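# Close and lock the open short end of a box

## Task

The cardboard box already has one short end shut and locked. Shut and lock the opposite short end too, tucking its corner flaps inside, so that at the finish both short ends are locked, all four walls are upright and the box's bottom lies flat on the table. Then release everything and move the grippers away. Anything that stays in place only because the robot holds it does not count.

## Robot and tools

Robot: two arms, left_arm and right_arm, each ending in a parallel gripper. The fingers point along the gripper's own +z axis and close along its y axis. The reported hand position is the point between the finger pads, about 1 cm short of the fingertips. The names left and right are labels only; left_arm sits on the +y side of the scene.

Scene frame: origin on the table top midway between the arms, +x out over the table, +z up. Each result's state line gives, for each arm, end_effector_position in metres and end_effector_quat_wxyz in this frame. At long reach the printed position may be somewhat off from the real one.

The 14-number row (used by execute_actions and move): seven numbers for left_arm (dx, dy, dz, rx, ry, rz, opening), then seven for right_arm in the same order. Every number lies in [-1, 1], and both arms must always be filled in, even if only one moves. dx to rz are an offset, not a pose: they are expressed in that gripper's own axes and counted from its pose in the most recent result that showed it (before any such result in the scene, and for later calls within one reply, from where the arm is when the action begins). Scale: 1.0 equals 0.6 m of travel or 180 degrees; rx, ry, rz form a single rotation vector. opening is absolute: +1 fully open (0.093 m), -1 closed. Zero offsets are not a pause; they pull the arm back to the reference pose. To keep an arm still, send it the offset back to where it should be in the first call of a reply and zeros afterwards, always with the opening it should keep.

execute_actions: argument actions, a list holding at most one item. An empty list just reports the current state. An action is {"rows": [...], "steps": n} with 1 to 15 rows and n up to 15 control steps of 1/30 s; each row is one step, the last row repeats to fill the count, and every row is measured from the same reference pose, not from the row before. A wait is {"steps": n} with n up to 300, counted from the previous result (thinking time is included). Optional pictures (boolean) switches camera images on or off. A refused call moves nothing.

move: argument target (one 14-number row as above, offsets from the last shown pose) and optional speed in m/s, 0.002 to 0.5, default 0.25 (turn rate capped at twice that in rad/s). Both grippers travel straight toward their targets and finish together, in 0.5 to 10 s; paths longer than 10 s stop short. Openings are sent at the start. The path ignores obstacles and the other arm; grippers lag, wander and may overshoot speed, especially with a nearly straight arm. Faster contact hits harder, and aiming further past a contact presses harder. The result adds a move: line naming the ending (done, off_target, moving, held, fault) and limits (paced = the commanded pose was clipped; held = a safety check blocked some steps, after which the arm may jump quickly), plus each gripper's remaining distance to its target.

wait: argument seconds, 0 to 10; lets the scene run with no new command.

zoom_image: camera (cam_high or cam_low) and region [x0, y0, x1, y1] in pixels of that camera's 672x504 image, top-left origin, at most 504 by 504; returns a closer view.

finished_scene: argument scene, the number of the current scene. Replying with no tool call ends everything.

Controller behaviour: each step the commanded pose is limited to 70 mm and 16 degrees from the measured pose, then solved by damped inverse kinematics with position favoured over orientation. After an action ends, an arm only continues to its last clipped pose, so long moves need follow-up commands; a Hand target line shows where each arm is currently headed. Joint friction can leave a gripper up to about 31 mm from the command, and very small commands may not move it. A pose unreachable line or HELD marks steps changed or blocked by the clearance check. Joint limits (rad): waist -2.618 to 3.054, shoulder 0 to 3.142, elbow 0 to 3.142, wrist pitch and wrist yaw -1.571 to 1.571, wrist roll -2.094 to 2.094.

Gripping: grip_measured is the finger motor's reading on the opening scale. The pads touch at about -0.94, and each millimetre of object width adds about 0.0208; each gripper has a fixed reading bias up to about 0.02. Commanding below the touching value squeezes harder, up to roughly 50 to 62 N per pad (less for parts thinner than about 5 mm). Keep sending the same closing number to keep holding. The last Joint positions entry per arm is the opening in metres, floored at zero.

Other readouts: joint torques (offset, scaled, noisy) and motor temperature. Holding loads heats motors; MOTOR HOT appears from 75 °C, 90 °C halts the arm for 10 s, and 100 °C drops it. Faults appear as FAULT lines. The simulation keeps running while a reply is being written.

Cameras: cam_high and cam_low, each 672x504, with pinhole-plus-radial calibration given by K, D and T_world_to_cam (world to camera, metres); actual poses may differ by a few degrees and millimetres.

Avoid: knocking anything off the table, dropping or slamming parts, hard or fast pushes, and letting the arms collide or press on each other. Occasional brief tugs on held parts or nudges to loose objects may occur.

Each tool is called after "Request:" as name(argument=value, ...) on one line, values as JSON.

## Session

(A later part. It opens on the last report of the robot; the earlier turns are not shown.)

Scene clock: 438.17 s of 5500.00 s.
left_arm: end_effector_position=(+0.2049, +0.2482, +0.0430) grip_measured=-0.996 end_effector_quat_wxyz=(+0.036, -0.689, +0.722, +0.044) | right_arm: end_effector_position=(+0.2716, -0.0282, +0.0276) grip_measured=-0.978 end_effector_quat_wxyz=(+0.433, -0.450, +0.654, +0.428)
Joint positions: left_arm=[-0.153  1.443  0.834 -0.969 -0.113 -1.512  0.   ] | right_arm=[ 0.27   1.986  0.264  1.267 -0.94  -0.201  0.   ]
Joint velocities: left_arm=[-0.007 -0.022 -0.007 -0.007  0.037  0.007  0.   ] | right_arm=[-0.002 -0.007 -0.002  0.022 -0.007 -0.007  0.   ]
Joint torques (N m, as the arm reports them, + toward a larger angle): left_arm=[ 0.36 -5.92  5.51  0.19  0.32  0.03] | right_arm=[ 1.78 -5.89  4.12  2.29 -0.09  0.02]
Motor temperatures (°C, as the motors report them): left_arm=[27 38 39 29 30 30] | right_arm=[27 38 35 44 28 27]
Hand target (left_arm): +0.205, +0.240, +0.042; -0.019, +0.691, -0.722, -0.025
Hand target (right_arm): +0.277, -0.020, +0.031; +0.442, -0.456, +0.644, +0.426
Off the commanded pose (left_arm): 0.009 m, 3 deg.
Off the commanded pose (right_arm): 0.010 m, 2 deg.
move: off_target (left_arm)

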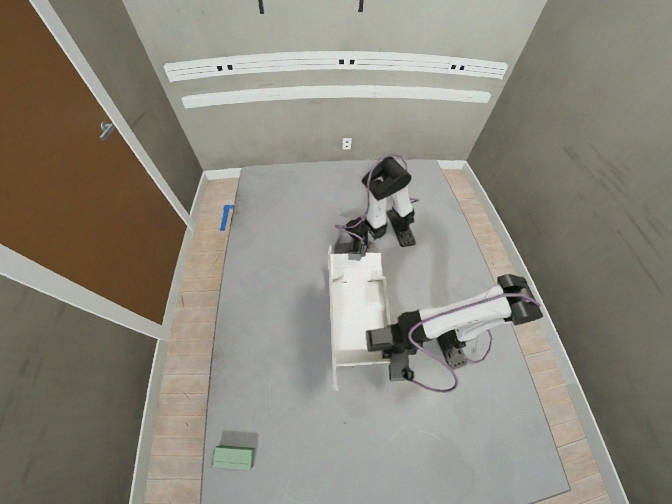

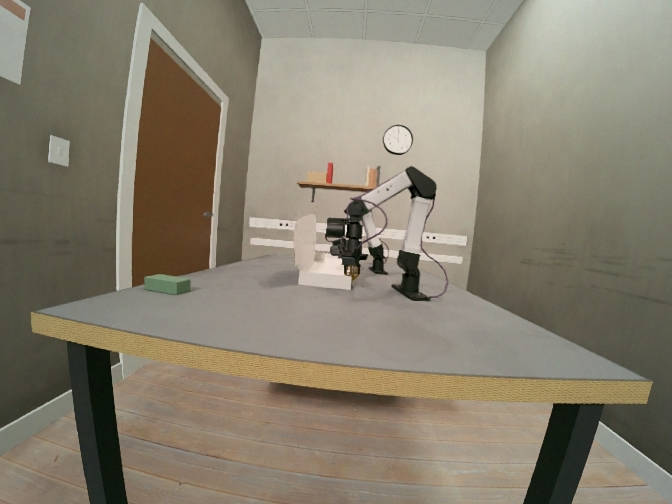

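Request:
move(target=[0.02,0,0,0.02,0.03,0,-1,0.03,-0.025,-0.11,0,0.05,0,-1], speed=0.04)

Request:
move(target=[0,0,0,0,0,0,0,0,0,0,0,0,0,-1])

Request:
move(target=[0,0,-0.1,0,0,0,0,0,0,0,0,0,0,-1], speed=0.1)

Request:
move(target=[0.25,-0.15,0,0,0.17,0,-1,0,0,0,0,0,0,-1], speed=0.12)

Request:
zoom_image(camera="cam_high", region=[280, 210, 430, 380])

Scene clock: 456.80 s of 5500.00 s.
left_arm: end_effector_position=(+0.2054, +0.2385, +0.0432) grip_measured=-0.996 end_effector_quat_wxyz=(+0.026, -0.690, +0.724, +0.003) | right_arm: end_effector_position=(+0.2638, -0.0959, +0.0164) grip_measured=-0.978 end_effector_quat_wxyz=(+0.371, -0.480, +0.692, +0.392)
Joint positions: left_arm=[-0.142  1.402  0.803 -0.937 -0.04  -1.498  0.   ] | right_arm=[-0.006  1.681  0.339  0.291 -1.068 -0.785  0.   ]
Joint velocities: left_arm=[-0.002 -0.017  0.002 -0.022  0.066  0.051  0.   ] | right_arm=[-0.012 -0.017 -0.012 -0.095 -0.066 -0.081  0.   ]
Joint torques (N m, as the arm reports them, + toward a larger angle): left_arm=[ 0.86 -6.98  4.3   0.43  0.13  0.12] | right_arm=[-1.41 -7.37  5.31  1.17 -0.45 -0.07]
Motor temperatures (°C, as the motors report them): left_arm=[27 38 39 29 30 30] | right_arm=[27 38 36 43 28 27]
Hand target (left_arm): +0.204, +0.236, +0.042; -0.023, +0.689, -0.724, +0.011
Hand target (right_arm): +0.270, -0.097, +0.024; +0.381, -0.482, +0.686, +0.389
Off the commanded pose (left_arm): 0.003 m, 2 deg.
Off the commanded pose (right_arm): 0.011 m, 1 deg.
After step 90, 13.20 s passed at rest.
move: off_target (right_arm)

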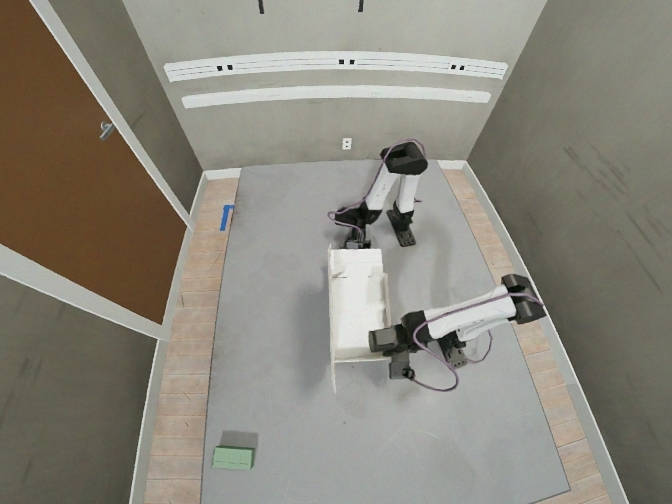

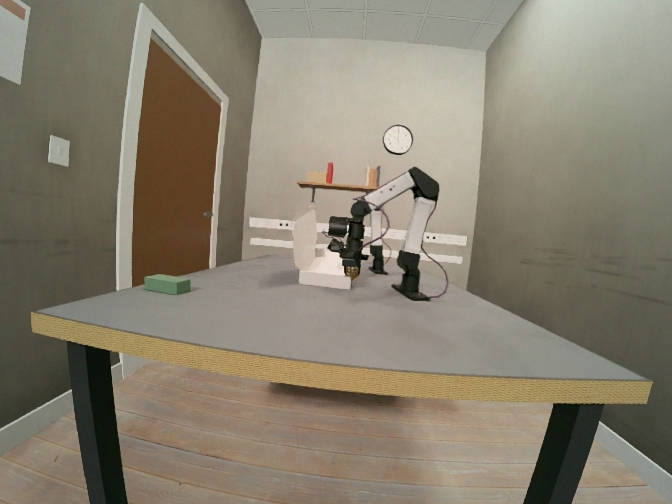

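Scene clock: 457.30 s of 5500.00 s.
left_arm: end_effector_position=(+0.2054, +0.2385, +0.0432) grip_measured=-0.002 end_effector_quat_wxyz=(+0.027, -0.690, +0.724, +0.003) | right_arm: end_effector_position=(+0.2638, -0.0959, +0.0163) grip_measured=-0.978 end_effector_quat_wxyz=(+0.371, -0.480, +0.692, +0.391)
Joint positions: left_arm=[-0.142  1.402  0.803 -0.937 -0.04  -1.498  0.045] | right_arm=[-0.006  1.681  0.339  0.291 -1.068 -0.785  0.   ]
Joint velocities: left_arm=[-0.017 -0.002 -0.002 -0.007 -0.007 -0.051 -0.001] | right_arm=[ 0.002  0.002 -0.002  0.022 -0.022 -0.066  0.   ]
Joint torques (N m, as the arm reports them, + toward a larger angle): left_arm=[ 0.2  -5.64  5.52  0.24 -0.15  0.08] | right_arm=[-0.19 -5.89  3.76  1.41 -0.39 -0.02]
Motor temperatures (°C, as the motors report them): left_arm=[27 38 39 29 30 30] | right_arm=[27 38 36 43 28 27]
Hand target (left_arm): +0.205, +0.238, +0.043; -0.027, +0.690, -0.724, -0.003
Hand target (right_arm): +0.264, -0.096, +0.016; +0.371, -0.480, +0.692, +0.392
Off the commanded pose (left_arm): 0.000 m, 0 deg.
Off the commanded pose (right_arm): 0.000 m, 0 deg.
move: done

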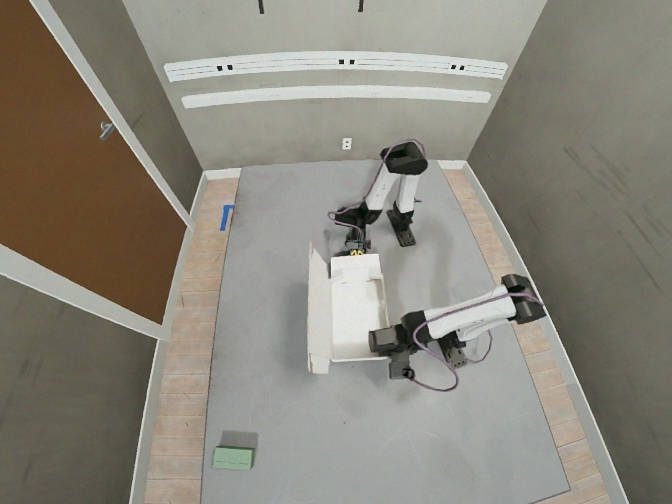

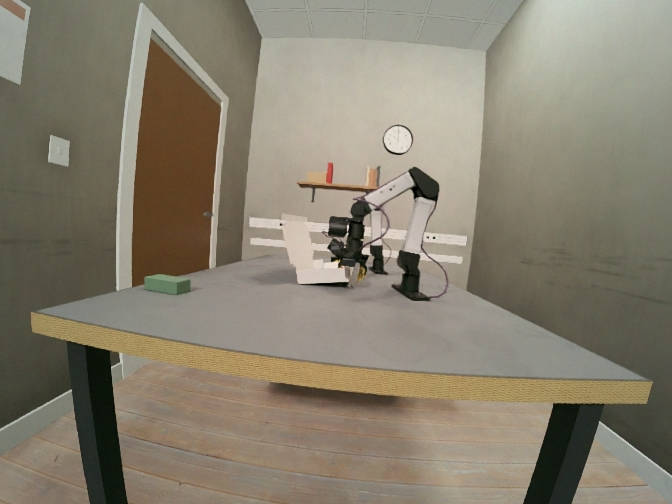

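Scene clock: 458.47 s of 5500.00 s.
left_arm: end_effector_position=(+0.2031, +0.2385, +0.0965) grip_measured=-0.002 end_effector_quat_wxyz=(+0.023, -0.690, +0.723, +0.006) | right_arm: end_effector_position=(+0.2638, -0.0959, +0.0163) grip_measured=-0.978 end_effector_quat_wxyz=(+0.371, -0.480, +0.692, +0.391)
Joint positions: left_arm=[-0.142  1.349  0.98  -1.177 -0.04  -1.499  0.045] | right_arm=[-0.006  1.681  0.339  0.291 -1.068 -0.785  0.   ]
Joint velocities: left_arm=[-0.002  0.017 -0.007  0.007 -0.037  0.022  0.001] | right_arm=[ 0.007  0.017  0.007 -0.051 -0.037 -0.066  0.   ]
Joint torques (N m, as the arm reports them, + toward a larger angle): left_arm=[-0.61 -6.77  6.97  0.08 -0.16 -0.02] | right_arm=[-0.19 -5.94  3.87  1.41 -0.38 -0.01]
Motor temperatures (°C, as the motors report them): left_arm=[27 38 39 29 30 30] | right_arm=[27 38 36 43 28 27]
Hand target (left_arm): +0.203, +0.237, +0.103; -0.027, +0.690, -0.724, -0.003
Hand target (right_arm): +0.264, -0.096, +0.016; +0.371, -0.480, +0.692, +0.391
Off the commanded pose (left_arm): 0.007 m, 1 deg.
Off the commanded pose (right_arm): 0.000 m, 0 deg.
move: done

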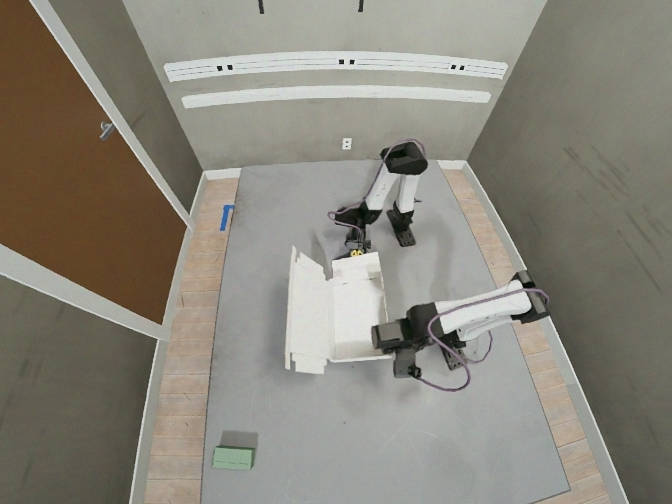

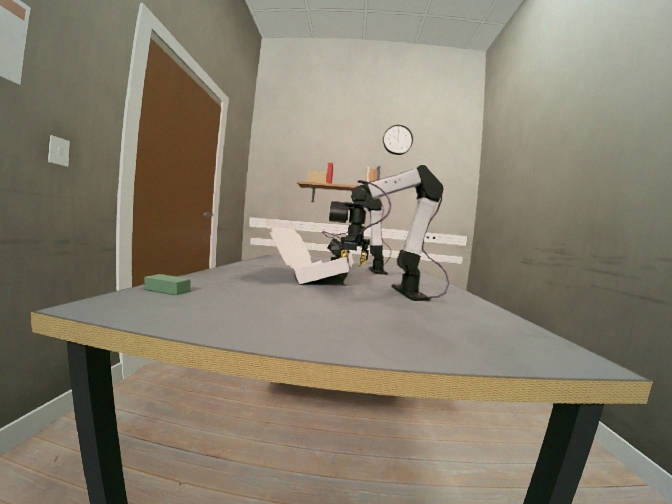

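Scene clock: 461.07 s of 5500.00 s.
left_arm: end_effector_position=(+0.2523, +0.1494, +0.0862) grip_measured=-0.996 end_effector_quat_wxyz=(-0.113, -0.674, +0.729, -0.037) | right_arm: end_effector_position=(+0.2680, -0.1008, +0.0157) grip_measured=-0.978 end_effector_quat_wxyz=(+0.375, -0.473, +0.698, +0.385)
Joint positions: left_arm=[-0.312  1.681  1.232 -1.207  0.223 -1.628  0.   ] | right_arm=[-0.026  1.681  0.339  0.293 -1.062 -0.785  0.   ]
Joint velocities: left_arm=[ 0.007  0.002  0.032  0.007 -0.007 -0.007  0.   ] | right_arm=[-0.007  0.017 -0.002 -0.007  0.007 -0.022  0.   ]
Joint torques (N m, as the arm reports them, + toward a larger angle): left_arm=[-3.45 -6.77  7.85  1.04  2.91 -0.64] | right_arm=[ 1.53 -5.96  3.9   1.38 -0.44 -0.04]
Motor temperatures (°C, as the motors report them): left_arm=[27 38 40 29 31 30] | right_arm=[27 37 36 42 28 27]
Hand target (left_arm): +0.277, +0.092, +0.101; +0.171, +0.661, -0.715, +0.150
Hand target (right_arm): +0.264, -0.096, +0.016; +0.371, -0.480, +0.692, +0.392
Off the commanded pose (left_arm): 0.073 m, 17 deg; orientation clipped at the last step of the last action.
Off the commanded pose (right_arm): 0.006 m, 1 deg.
move: off_target (left_arm); limits=paced

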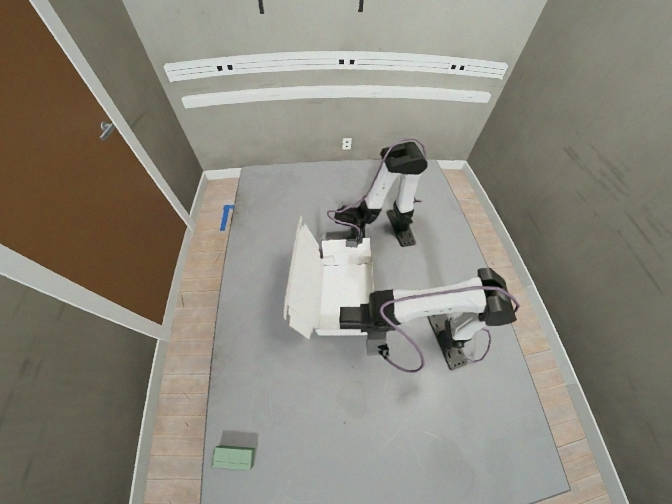

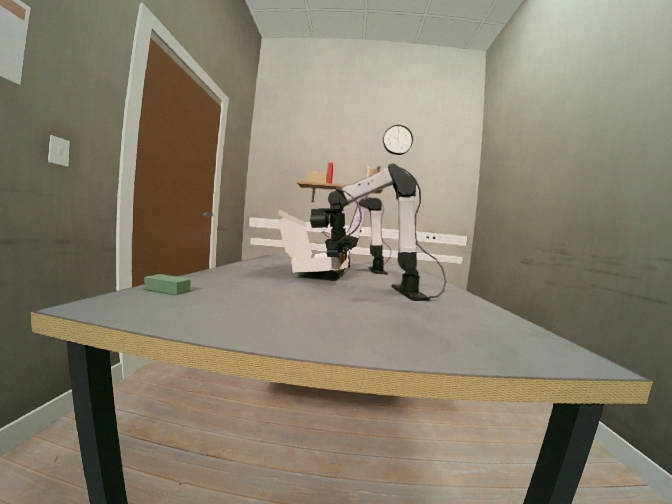

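Region (280, 210, 430, 380) of cam_high's 672x504 image, scaled by 2.965, with more detail than that image has; it fills the left 445 columns of this view, and the rest is white.

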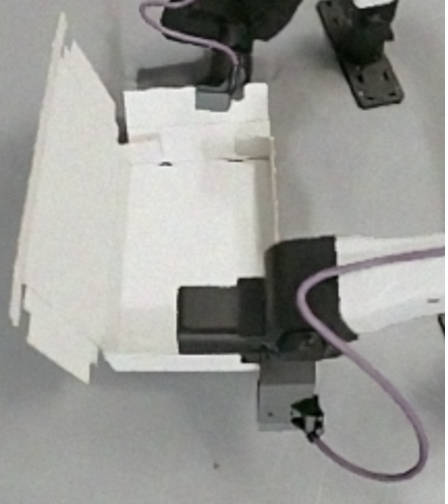

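Request:
move(target=[-0.09,0.04,0.06,0.034,-0.068,-0.025,-1,0.04,-0.03,-0.1,0,0,0,-1], speed=0.04)

Request:
zoom_image(camera="cam_high", region=[280, 210, 430, 380])

Request:
zoom_image(camera="cam_low", region=[270, 200, 390, 300])

Scene clock: 475.60 s of 5500.00 s.
left_arm: end_effector_position=(+0.2304, +0.1855, +0.0436) grip_measured=-0.996 end_effector_quat_wxyz=(-0.019, -0.698, +0.715, -0.012) | right_arm: end_effector_position=(+0.2664, -0.1640, +0.0155) grip_measured=-0.978 end_effector_quat_wxyz=(+0.375, -0.478, +0.697, +0.381)
Joint positions: left_arm=[-0.301  1.55   0.938 -0.964  0.045 -1.682  0.   ] | right_arm=[-0.339  1.766  0.533 -0.427 -1.126 -1.475  0.   ]
Joint velocities: left_arm=[-0.002 -0.002  0.007 -0.022 -0.037 -0.007  0.   ] | right_arm=[-0.002  0.002  0.007 -0.051 -0.007 -0.11   0.   ]
Joint torques (N m, as the arm reports them, + toward a larger angle): left_arm=[ 1.21 -8.54  4.12  0.22 -0.69 -0.03] | right_arm=[-1.35 -5.34  4.99  0.08 -0.51 -0.07]
Motor temperatures (°C, as the motors report them): left_arm=[27 39 41 30 36 30] | right_arm=[27 37 36 40 28 27]
Hand target (left_arm): +0.229, +0.196, +0.042; +0.000, +0.707, -0.707, +0.001
Hand target (right_arm): +0.269, -0.167, +0.016; +0.374, -0.474, +0.699, +0.384
Off the commanded pose (left_arm): 0.012 m, 3 deg.
Off the commanded pose (right_arm): 0.005 m, 1 deg.
After step 90, 8.13 s passed at rest.
move: off_target (left_arm)

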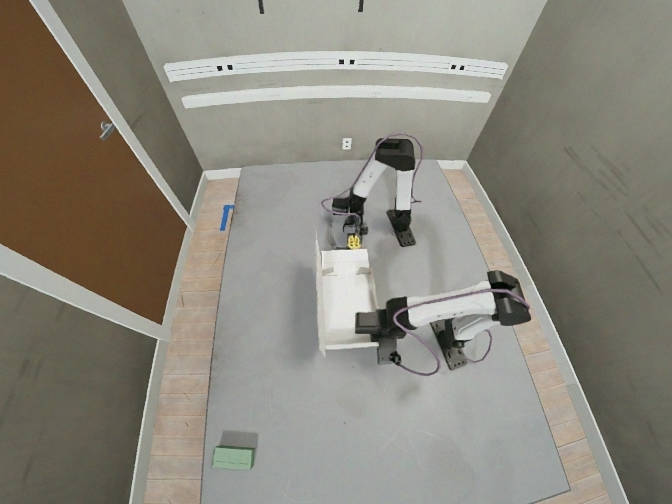

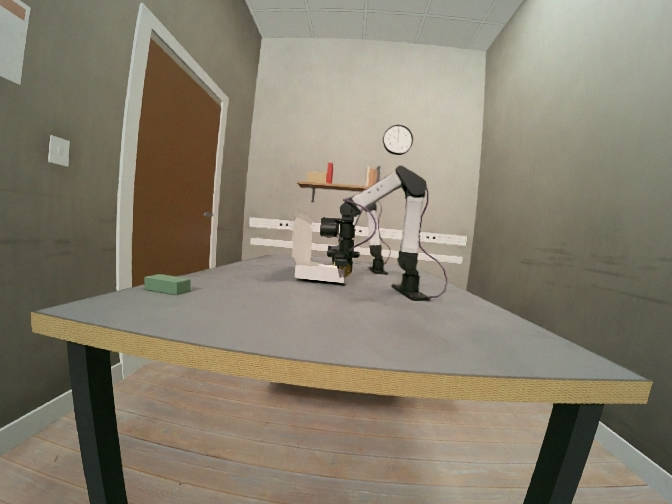

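Region (280, 210, 430, 380) of cam_high's 672x504 image, scaled by 2.965, with more detail than that image has; it fills the left 445 columns of this view, and the rest is white.

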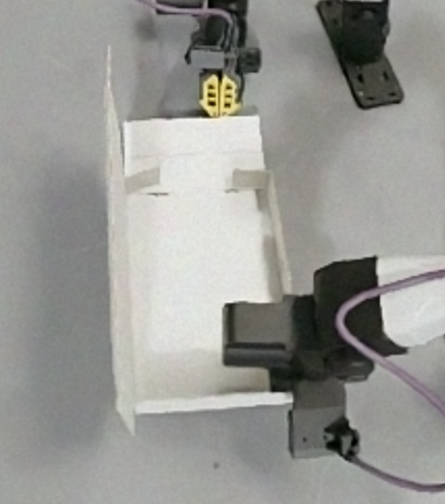

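Region (270, 200, 390, 300) of cam_low's 672x504 image, scaled by 4.200, with more detail than that image has.

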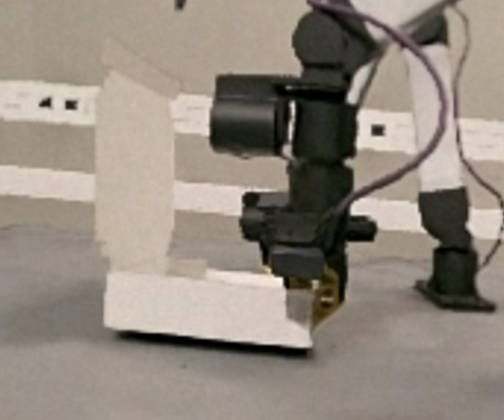

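Request:
move(target=[-0.06,0,0.022,0,-0.015,0,-1,0,0,0,0,0,0,-1], speed=0.04)

Request:
move(target=[0,0,0,0,0,0,-0.3,0,0,0,0,0,0,-1])

Request:
move(target=[0,0,-0.12,0,0,0,-0.3,0,0,0,0,0,0,-1], speed=0.08)

Scene clock: 488.90 s of 5500.00 s.
left_arm: end_effector_position=(+0.2349, +0.2084, +0.0383) grip_measured=-0.996 end_effector_quat_wxyz=(-0.014, -0.696, +0.718, -0.021) | right_arm: end_effector_position=(+0.2660, -0.1642, +0.0154) grip_measured=-0.978 end_effector_quat_wxyz=(+0.374, -0.479, +0.697, +0.381)
Joint positions: left_arm=[-0.205  1.55   0.915 -0.925  0.049 -1.58   0.   ] | right_arm=[-0.34   1.766  0.534 -0.432 -1.125 -1.483  0.   ]
Joint velocities: left_arm=[-0.007 -0.022 -0.012 -0.051  0.022  0.066  0.   ] | right_arm=[ 0.012 -0.007  0.012 -0.007 -0.051 -0.051  0.   ]
Joint torques (N m, as the arm reports them, + toward a larger angle): left_arm=[ 1.19 -5.28  3.96  0.33 -0.78  0.06] | right_arm=[-0.18 -6.44  3.49  0.33 -0.46  0.02]
Motor temperatures (°C, as the motors report them): left_arm=[27 40 40 30 33 30] | right_arm=[27 37 36 39 28 27]
Hand target (left_arm): +0.231, +0.221, +0.029; +0.003, +0.698, -0.716, -0.005
Hand target (right_arm): +0.267, -0.164, +0.015; +0.375, -0.478, +0.697, +0.381
Off the commanded pose (left_arm): 0.016 m, 3 deg.
Off the commanded pose (right_arm): 0.000 m, 0 deg.
After step 90, 9.07 s passed at rest.
move: off_target (left_arm)

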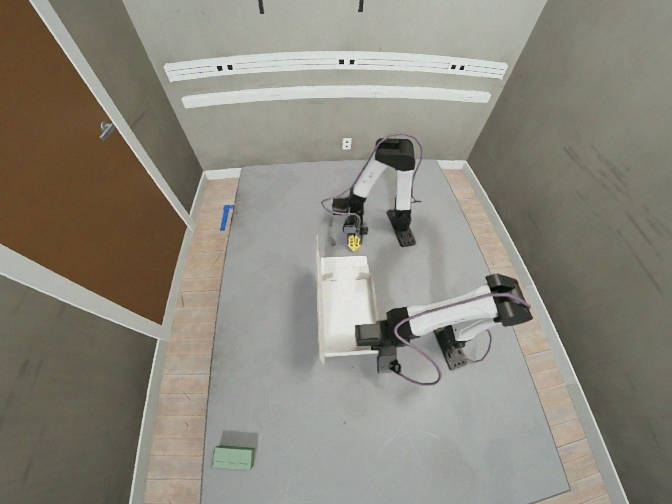

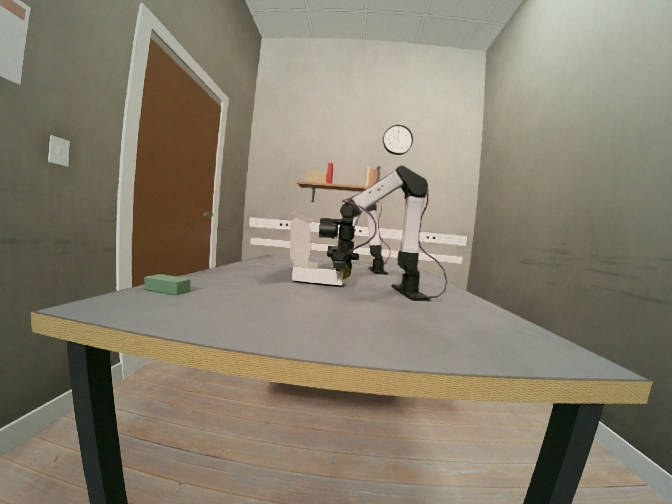

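Scene clock: 489.40 s of 5500.00 s.
left_arm: end_effector_position=(+0.2349, +0.2082, +0.0383) grip_measured=-0.302 end_effector_quat_wxyz=(-0.014, -0.696, +0.718, -0.021) | right_arm: end_effector_position=(+0.2660, -0.1642, +0.0154) grip_measured=-0.978 end_effector_quat_wxyz=(+0.374, -0.479, +0.697, +0.381)
Joint positions: left_arm=[-0.205  1.55   0.915 -0.925  0.05  -1.58   0.031] | right_arm=[-0.34   1.766  0.534 -0.432 -1.125 -1.483  0.   ]
Joint velocities: left_arm=[-0.007 -0.022 -0.002  0.037 -0.037 -0.022 -0.001] | right_arm=[-0.012  0.007  0.007 -0.007 -0.037 -0.022  0.   ]
Joint torques (N m, as the arm reports them, + toward a larger angle): left_arm=[ 0.31 -7.03  5.53  0.2  -0.1   0.01] | right_arm=[-0.28 -6.49  3.55  0.3  -0.46 -0.03]
Motor temperatures (°C, as the motors report them): left_arm=[27 40 40 30 33 30] | right_arm=[27 37 36 39 28 27]
Hand target (left_arm): +0.235, +0.208, +0.038; +0.014, +0.696, -0.718, +0.021
Hand target (right_arm): +0.266, -0.164, +0.015; +0.374, -0.479, +0.697, +0.381
Off the commanded pose (left_arm): 0.000 m, 0 deg.
Off the commanded pose (right_arm): 0.000 m, 0 deg.
move: done

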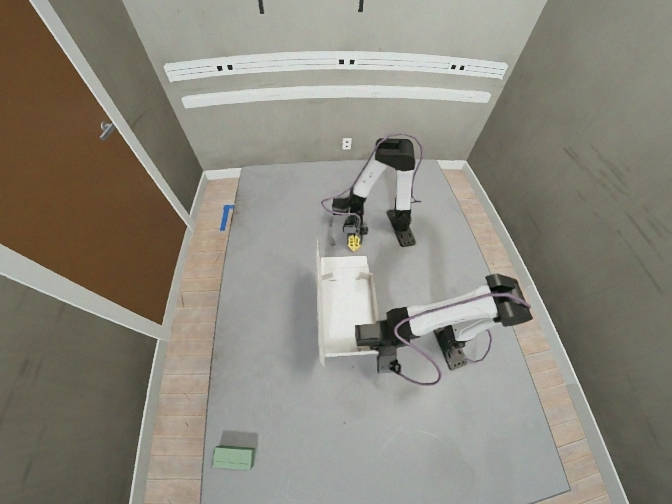

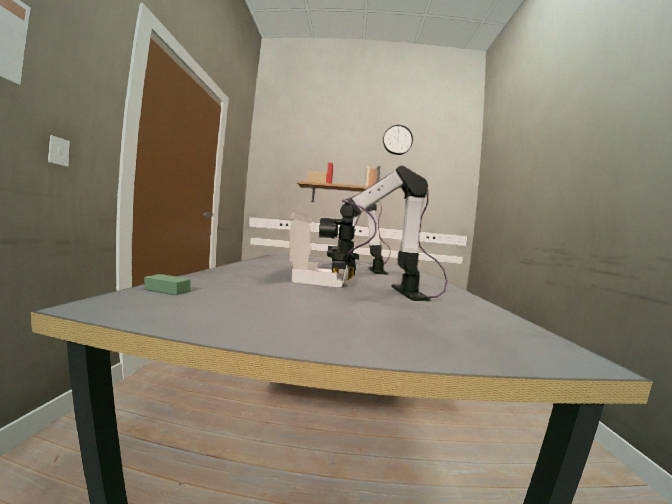

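Scene clock: 490.83 s of 5500.00 s.
left_arm: end_effector_position=(+0.2329, +0.2083, +0.1032) grip_measured=-0.302 end_effector_quat_wxyz=(-0.019, -0.693, +0.720, -0.016) | right_arm: end_effector_position=(+0.2660, -0.1642, +0.0154) grip_measured=-0.978 end_effector_quat_wxyz=(+0.374, -0.479, +0.697, +0.381)
Joint positions: left_arm=[-0.205  1.49   1.126 -1.21   0.05  -1.572  0.031] | right_arm=[-0.34   1.766  0.534 -0.432 -1.125 -1.483  0.   ]
Joint velocities: left_arm=[-0.012 -0.012  0.012 -0.037 -0.007 -0.007  0.   ] | right_arm=[ 0.002 -0.007 -0.002 -0.007 -0.037 -0.066  0.   ]
Joint torques (N m, as the arm reports them, + toward a larger angle): left_arm=[ 1.28 -8.23  7.    0.06 -0.17  0.12] | right_arm=[-0.29 -6.46  3.49  0.29 -0.46  0.01]
Motor temperatures (°C, as the motors report them): left_arm=[27 40 40 30 33 30] | right_arm=[27 37 36 39 28 27]
Hand target (left_arm): +0.234, +0.212, +0.110; +0.014, +0.696, -0.718, +0.021
Hand target (right_arm): +0.266, -0.164, +0.015; +0.374, -0.479, +0.697, +0.381
Off the commanded pose (left_arm): 0.008 m, 1 deg.
Off the commanded pose (right_arm): 0.000 m, 0 deg.
move: done

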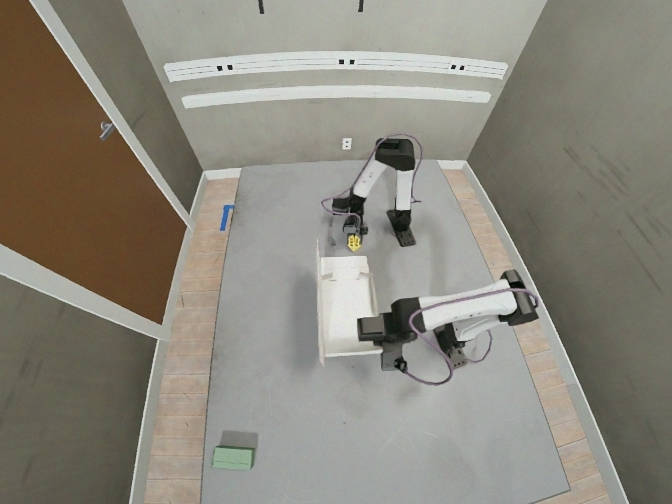

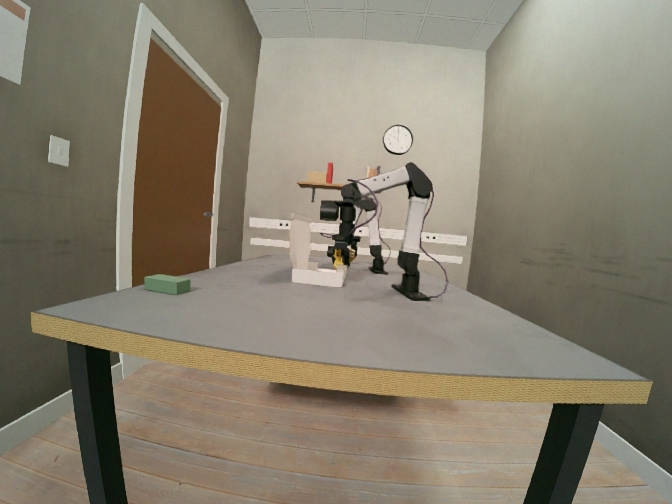

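Request:
move(target=[0.26,-0.09,0,0,0.13,0,-1,0,0,0,0,0,0,-1], speed=0.12)

Request:
move(target=[-0.065,0,0.14,0,0,0,-1,0.035,-0.05,0.012,0,0,0,-1], speed=0.05)

Request:
zoom_image(camera="cam_high", region=[280, 210, 430, 380])

Scene clock: 504.03 s of 5500.00 s.
left_arm: end_effector_position=(+0.2744, +0.0560, +0.1112) grip_measured=-0.999 end_effector_quat_wxyz=(-0.165, -0.678, +0.701, -0.151) | right_arm: end_effector_position=(+0.2660, -0.1642, +0.0154) grip_measured=-0.978 end_effector_quat_wxyz=(+0.374, -0.479, +0.697, +0.381)
Joint positions: left_arm=[-0.485  1.69   1.292 -1.051  0.435 -1.884  0.   ] | right_arm=[-0.34   1.766  0.534 -0.432 -1.125 -1.483  0.   ]
Joint velocities: left_arm=[ 0.002 -0.017 -0.002  0.007  0.066  0.022  0.   ] | right_arm=[-0.007 -0.012 -0.012  0.081  0.081 -0.051  0.   ]
Joint torques (N m, as the arm reports them, + toward a larger angle): left_arm=[-0.57 -7.74  7.23  0.48  0.19 -0.05] | right_arm=[-0.24 -6.42  3.43  0.31 -0.45  0.  ]
Motor temperatures (°C, as the motors report them): left_arm=[27 41 42 29 32 30] | right_arm=[27 37 36 38 28 27]
Hand target (left_arm): +0.280, +0.050, +0.112; +0.166, +0.675, -0.701, +0.157
Hand target (right_arm): +0.266, -0.164, +0.015; +0.374, -0.479, +0.697, +0.381
Off the commanded pose (left_arm): 0.008 m, 1 deg.
Off the commanded pose (right_arm): 0.000 m, 0 deg.
After step 90, 8.07 s passed at rest.
move: done

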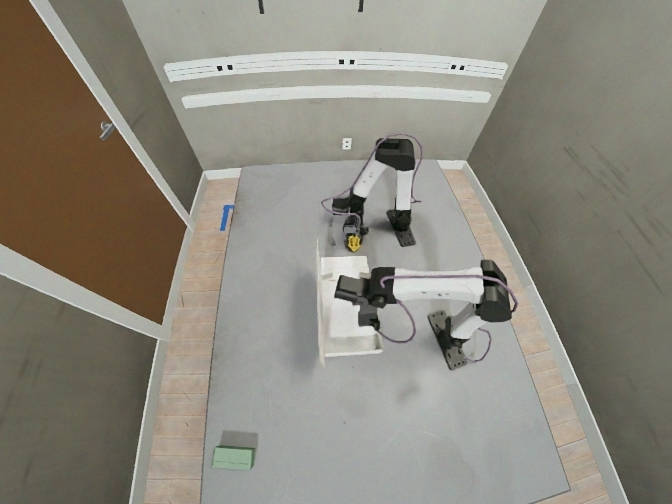

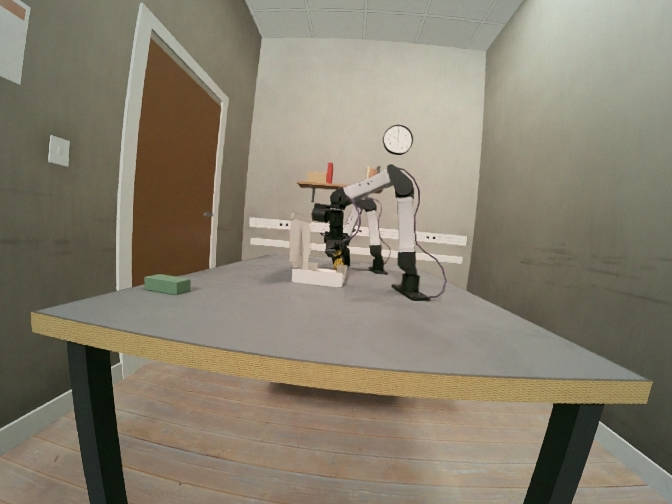

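Scene clock: 506.37 s of 5500.00 s.
left_arm: end_effector_position=(+0.2782, +0.0547, +0.0265) grip_measured=-0.999 end_effector_quat_wxyz=(-0.161, -0.676, +0.701, -0.159) | right_arm: end_effector_position=(+0.2724, -0.1619, +0.0210) grip_measured=-0.978 end_effector_quat_wxyz=(+0.378, -0.432, +0.688, +0.444)
Joint positions: left_arm=[-0.485  1.793  1.057 -0.693  0.436 -1.884  0.   ] | right_arm=[-0.356  1.895  0.617 -0.554 -1.233 -1.541  0.   ]
Joint velocities: left_arm=[ 0.007 -0.002 -0.002 -0.037  0.037 -0.037  0.   ] | right_arm=[ 0.017  0.012 -0.012  0.037  0.037  0.051  0.   ]
Joint torques (N m, as the arm reports them, + toward a larger angle): left_arm=[-0.32 -8.34  4.31  0.54  0.16 -0.01] | right_arm=[-1.23 -3.21  5.28  1.19  0.43 -0.11]
Motor temperatures (°C, as the motors report them): left_arm=[27 41 41 30 32 30] | right_arm=[27 37 36 38 28 27]
Hand target (left_arm): +0.274, +0.054, +0.018; +0.166, +0.678, -0.701, +0.150
Hand target (right_arm): +0.289, -0.175, -0.005; +0.373, -0.479, +0.696, +0.384
Off the commanded pose (left_arm): 0.009 m, 1 deg.
Off the commanded pose (right_arm): 0.039 m, 9 deg.
move: off_target (right_arm)

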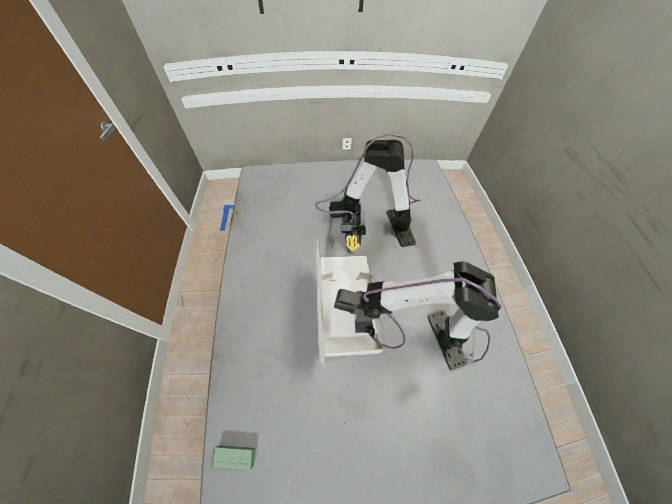

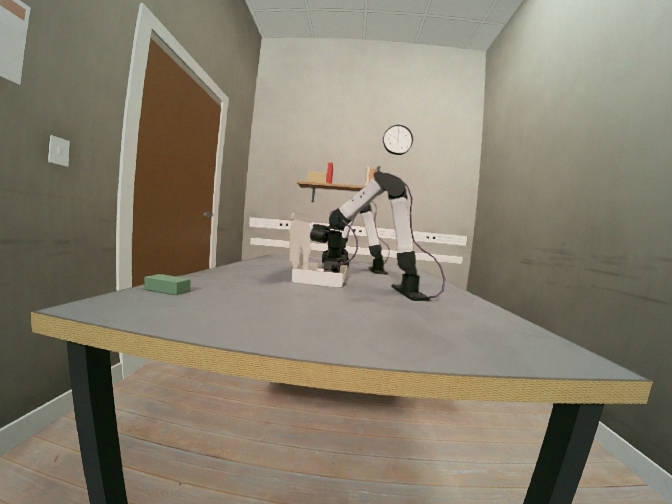

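Region (280, 210, 430, 380) of cam_high's 672x504 image, scaled by 2.965, with more detail than that image has; it fills the left 445 columns of this view, and the rest is white.

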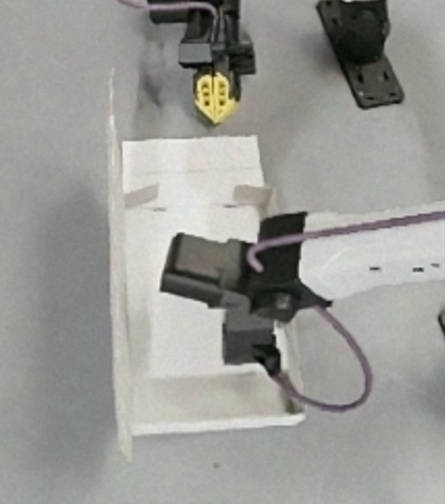

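Request:
move(target=[-0.022,0,0.045,0,0,0,-1,-0.004,-0.047,0.01,-0.013,0.016,-0.107,-1], speed=0.04)

Request:
move(target=[-0.012,0,0.025,0,0,0,-1,-0.015,0.008,0.095,0,0,0,-1], speed=0.03)

Request:
zoom_image(camera="cam_high", region=[290, 210, 410, 320])

Scene clock: 529.70 s of 5500.00 s.
left_arm: end_effector_position=(+0.2832, +0.0516, +0.0170) grip_measured=-0.999 end_effector_quat_wxyz=(-0.158, -0.672, +0.702, -0.174) | right_arm: end_effector_position=(+0.2985, -0.1644, +0.0146) grip_measured=-0.978 end_effector_quat_wxyz=(+0.425, -0.553, +0.611, +0.374)
Joint positions: left_arm=[-0.485  1.812  1.029 -0.616  0.445 -1.885  0.   ] | right_arm=[-0.33   1.967  0.743 -0.587 -1.193 -1.844  0.   ]
Joint velocities: left_arm=[-0.012 -0.007 -0.037 -0.022 -0.095 -0.037  0.   ] | right_arm=[-0.002 -0.017  0.002  0.007 -0.051 -0.095  0.   ]
Joint torques (N m, as the arm reports them, + toward a larger angle): left_arm=[ 0.21 -5.71  3.28  0.78  0.03  0.04] | right_arm=[ 0.94 -7.21  4.75 -0.16 -0.42 -0.09]
Motor temperatures (°C, as the motors report them): left_arm=[27 42 40 30 31 30] | right_arm=[27 36 36 38 28 27]
Hand target (left_arm): +0.278, +0.055, -0.003; +0.161, +0.676, -0.701, +0.159
Hand target (right_arm): +0.300, -0.162, +0.014; +0.421, -0.559, +0.607, +0.377
Off the commanded pose (left_arm): 0.021 m, 2 deg.
Off the commanded pose (right_arm): 0.003 m, 1 deg.
After step 90, 15.83 s passed at rest.
move: off_target (left_arm)

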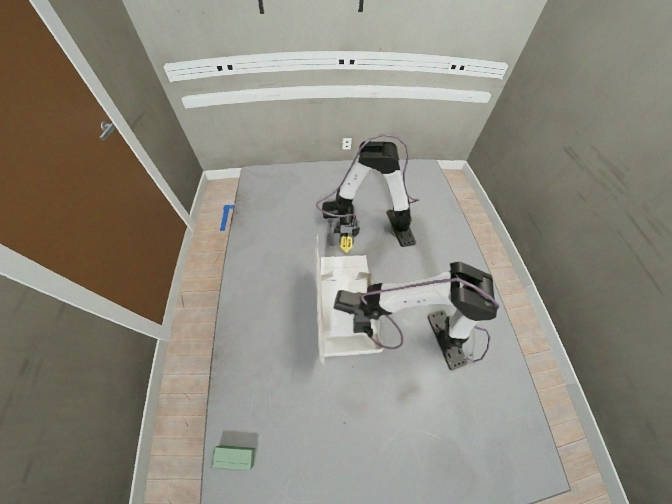

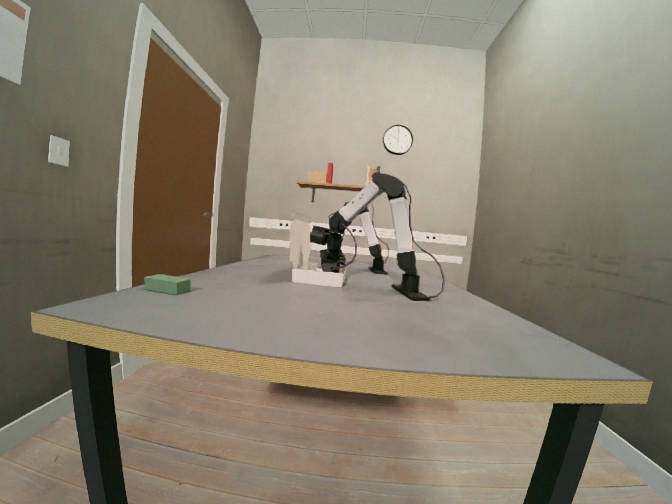

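Scene clock: 531.93 s of 5500.00 s.
left_arm: end_effector_position=(+0.2871, +0.0598, +0.0159) grip_measured=-0.999 end_effector_quat_wxyz=(-0.151, -0.681, +0.696, -0.172) | right_arm: end_effector_position=(+0.3186, -0.1326, +0.0147) grip_measured=-0.978 end_effector_quat_wxyz=(+0.444, -0.527, +0.628, +0.361)
Joint positions: left_arm=[-0.465  1.812  1.029 -0.618  0.431 -1.885  0.   ] | right_arm=[-0.192  1.889  0.583  0.047 -1.199 -1.254  0.   ]
Joint velocities: left_arm=[-0.012 -0.017  0.007 -0.007 -0.037  0.022  0.   ] | right_arm=[-0.002 -0.002 -0.022  0.066  0.007  0.037  0.   ]
Joint torques (N m, as the arm reports them, + toward a larger angle): left_arm=[-1.26 -6.23  3.32  0.98  0.35  0.05] | right_arm=[ 7.35 -6.17  1.21  1.32 -0.35 -0.16]
Motor temperatures (°C, as the motors report them): left_arm=[27 42 40 30 31 30] | right_arm=[27 36 36 38 28 27]
Hand target (left_arm): +0.283, +0.052, +0.001; +0.158, +0.672, -0.703, +0.173
Hand target (right_arm): +0.299, -0.112, +0.004; +0.425, -0.554, +0.610, +0.375
Off the commanded pose (left_arm): 0.018 m, 2 deg.
Off the commanded pose (right_arm): 0.033 m, 4 deg.
move: off_target (left_arm, right_arm)

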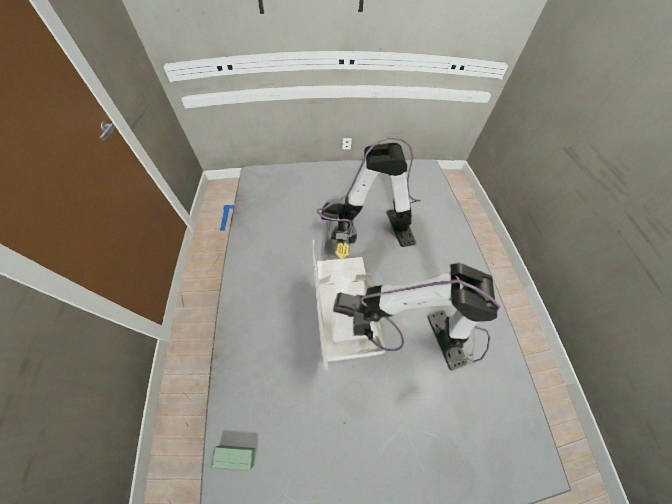

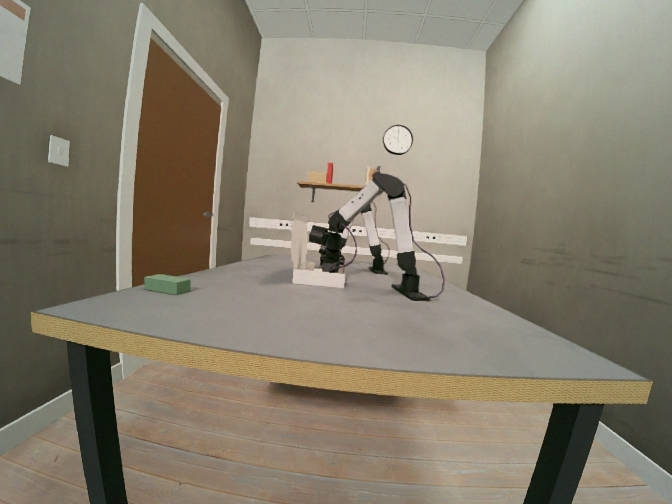

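Region (290, 210, 410, 320) of cam_high's 672x504 image, scaled by 4.200, with more detail than that image has; it fills the top 462 rows of this view, and the rest is white.

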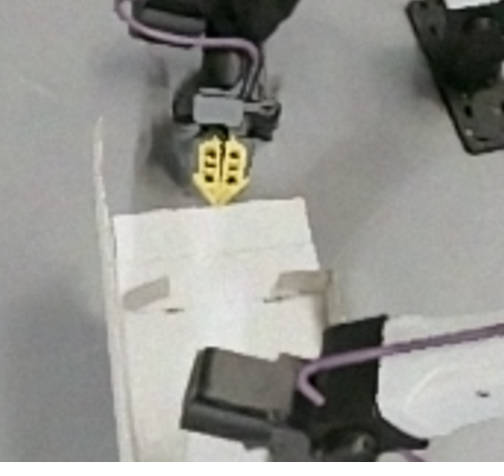

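Request:
move(target=[0.0,0,0.03,0,0,0,-1,-0.075,0.035,0.005,0,0,0,-1], speed=0.02)

Request:
zoom_image(camera="cam_high", region=[290, 210, 410, 320])

Scene clock: 542.20 s of 5500.00 s.
left_arm: end_effector_position=(+0.2902, +0.0603, +0.0172) grip_measured=-0.999 end_effector_quat_wxyz=(-0.148, -0.687, +0.690, -0.176) | right_arm: end_effector_position=(+0.3175, -0.1214, +0.0546) grip_measured=-0.978 end_effector_quat_wxyz=(+0.456, -0.528, +0.634, +0.332)
Joint positions: left_arm=[-0.462  1.809  1.029 -0.608  0.428 -1.902  0.   ] | right_arm=[-0.135  1.655  0.517  0.1   -1.135 -1.058  0.   ]
Joint velocities: left_arm=[ 0.002 -0.007  0.002  0.007 -0.066 -0.037  0.   ] | right_arm=[-0.007 -0.027 -0.017  0.022 -0.022  0.066  0.   ]
Joint torques (N m, as the arm reports them, + toward a larger angle): left_arm=[-1.82 -5.73  3.66  1.    0.13 -0.02] | right_arm=[ 2.55 -8.04  2.73  1.23 -0.66  0.11]
Motor temperatures (°C, as the motors report them): left_arm=[27 41 39 31 31 30] | right_arm=[28 36 36 38 28 27]
Hand target (left_arm): +0.286, +0.052, +0.001; +0.151, +0.681, -0.696, +0.171
Hand target (right_arm): +0.301, -0.111, +0.054; +0.444, -0.527, +0.629, +0.361
Off the commanded pose (left_arm): 0.020 m, 1 deg.
Off the commanded pose (right_arm): 0.020 m, 4 deg.
After step 90, 4.53 s passed at rest.
move: off_target (left_arm, right_arm)

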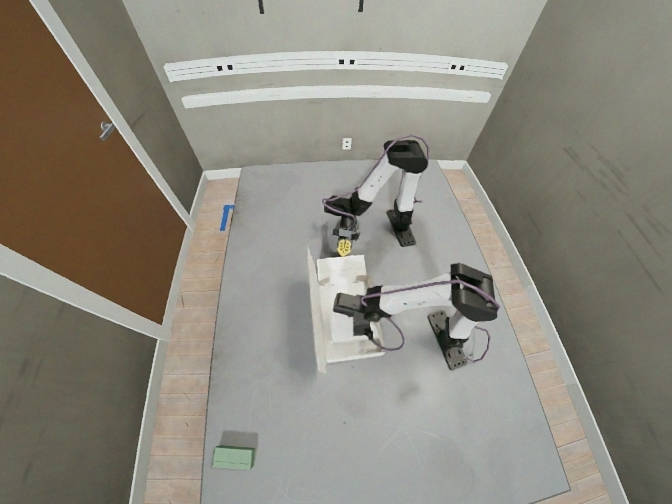

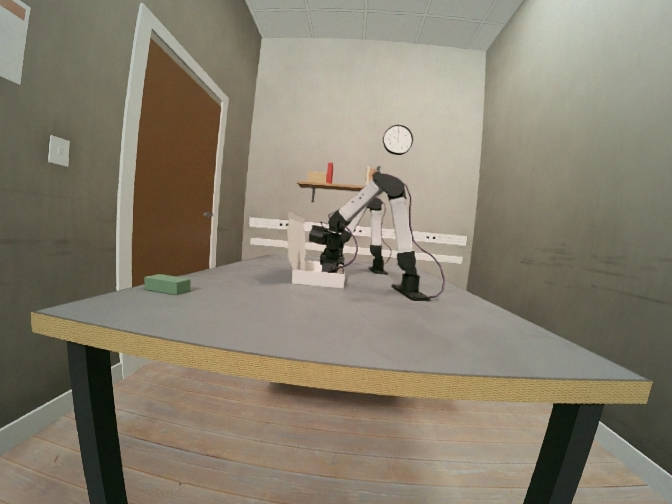

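Region (290, 210, 410, 320) of cam_high's 672x504 image, scaled by 4.200, with more detail than that image has; it fills the top 462 rows of this view, and the rest is white.

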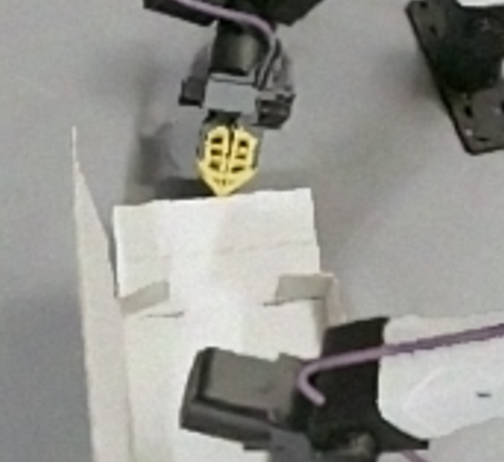

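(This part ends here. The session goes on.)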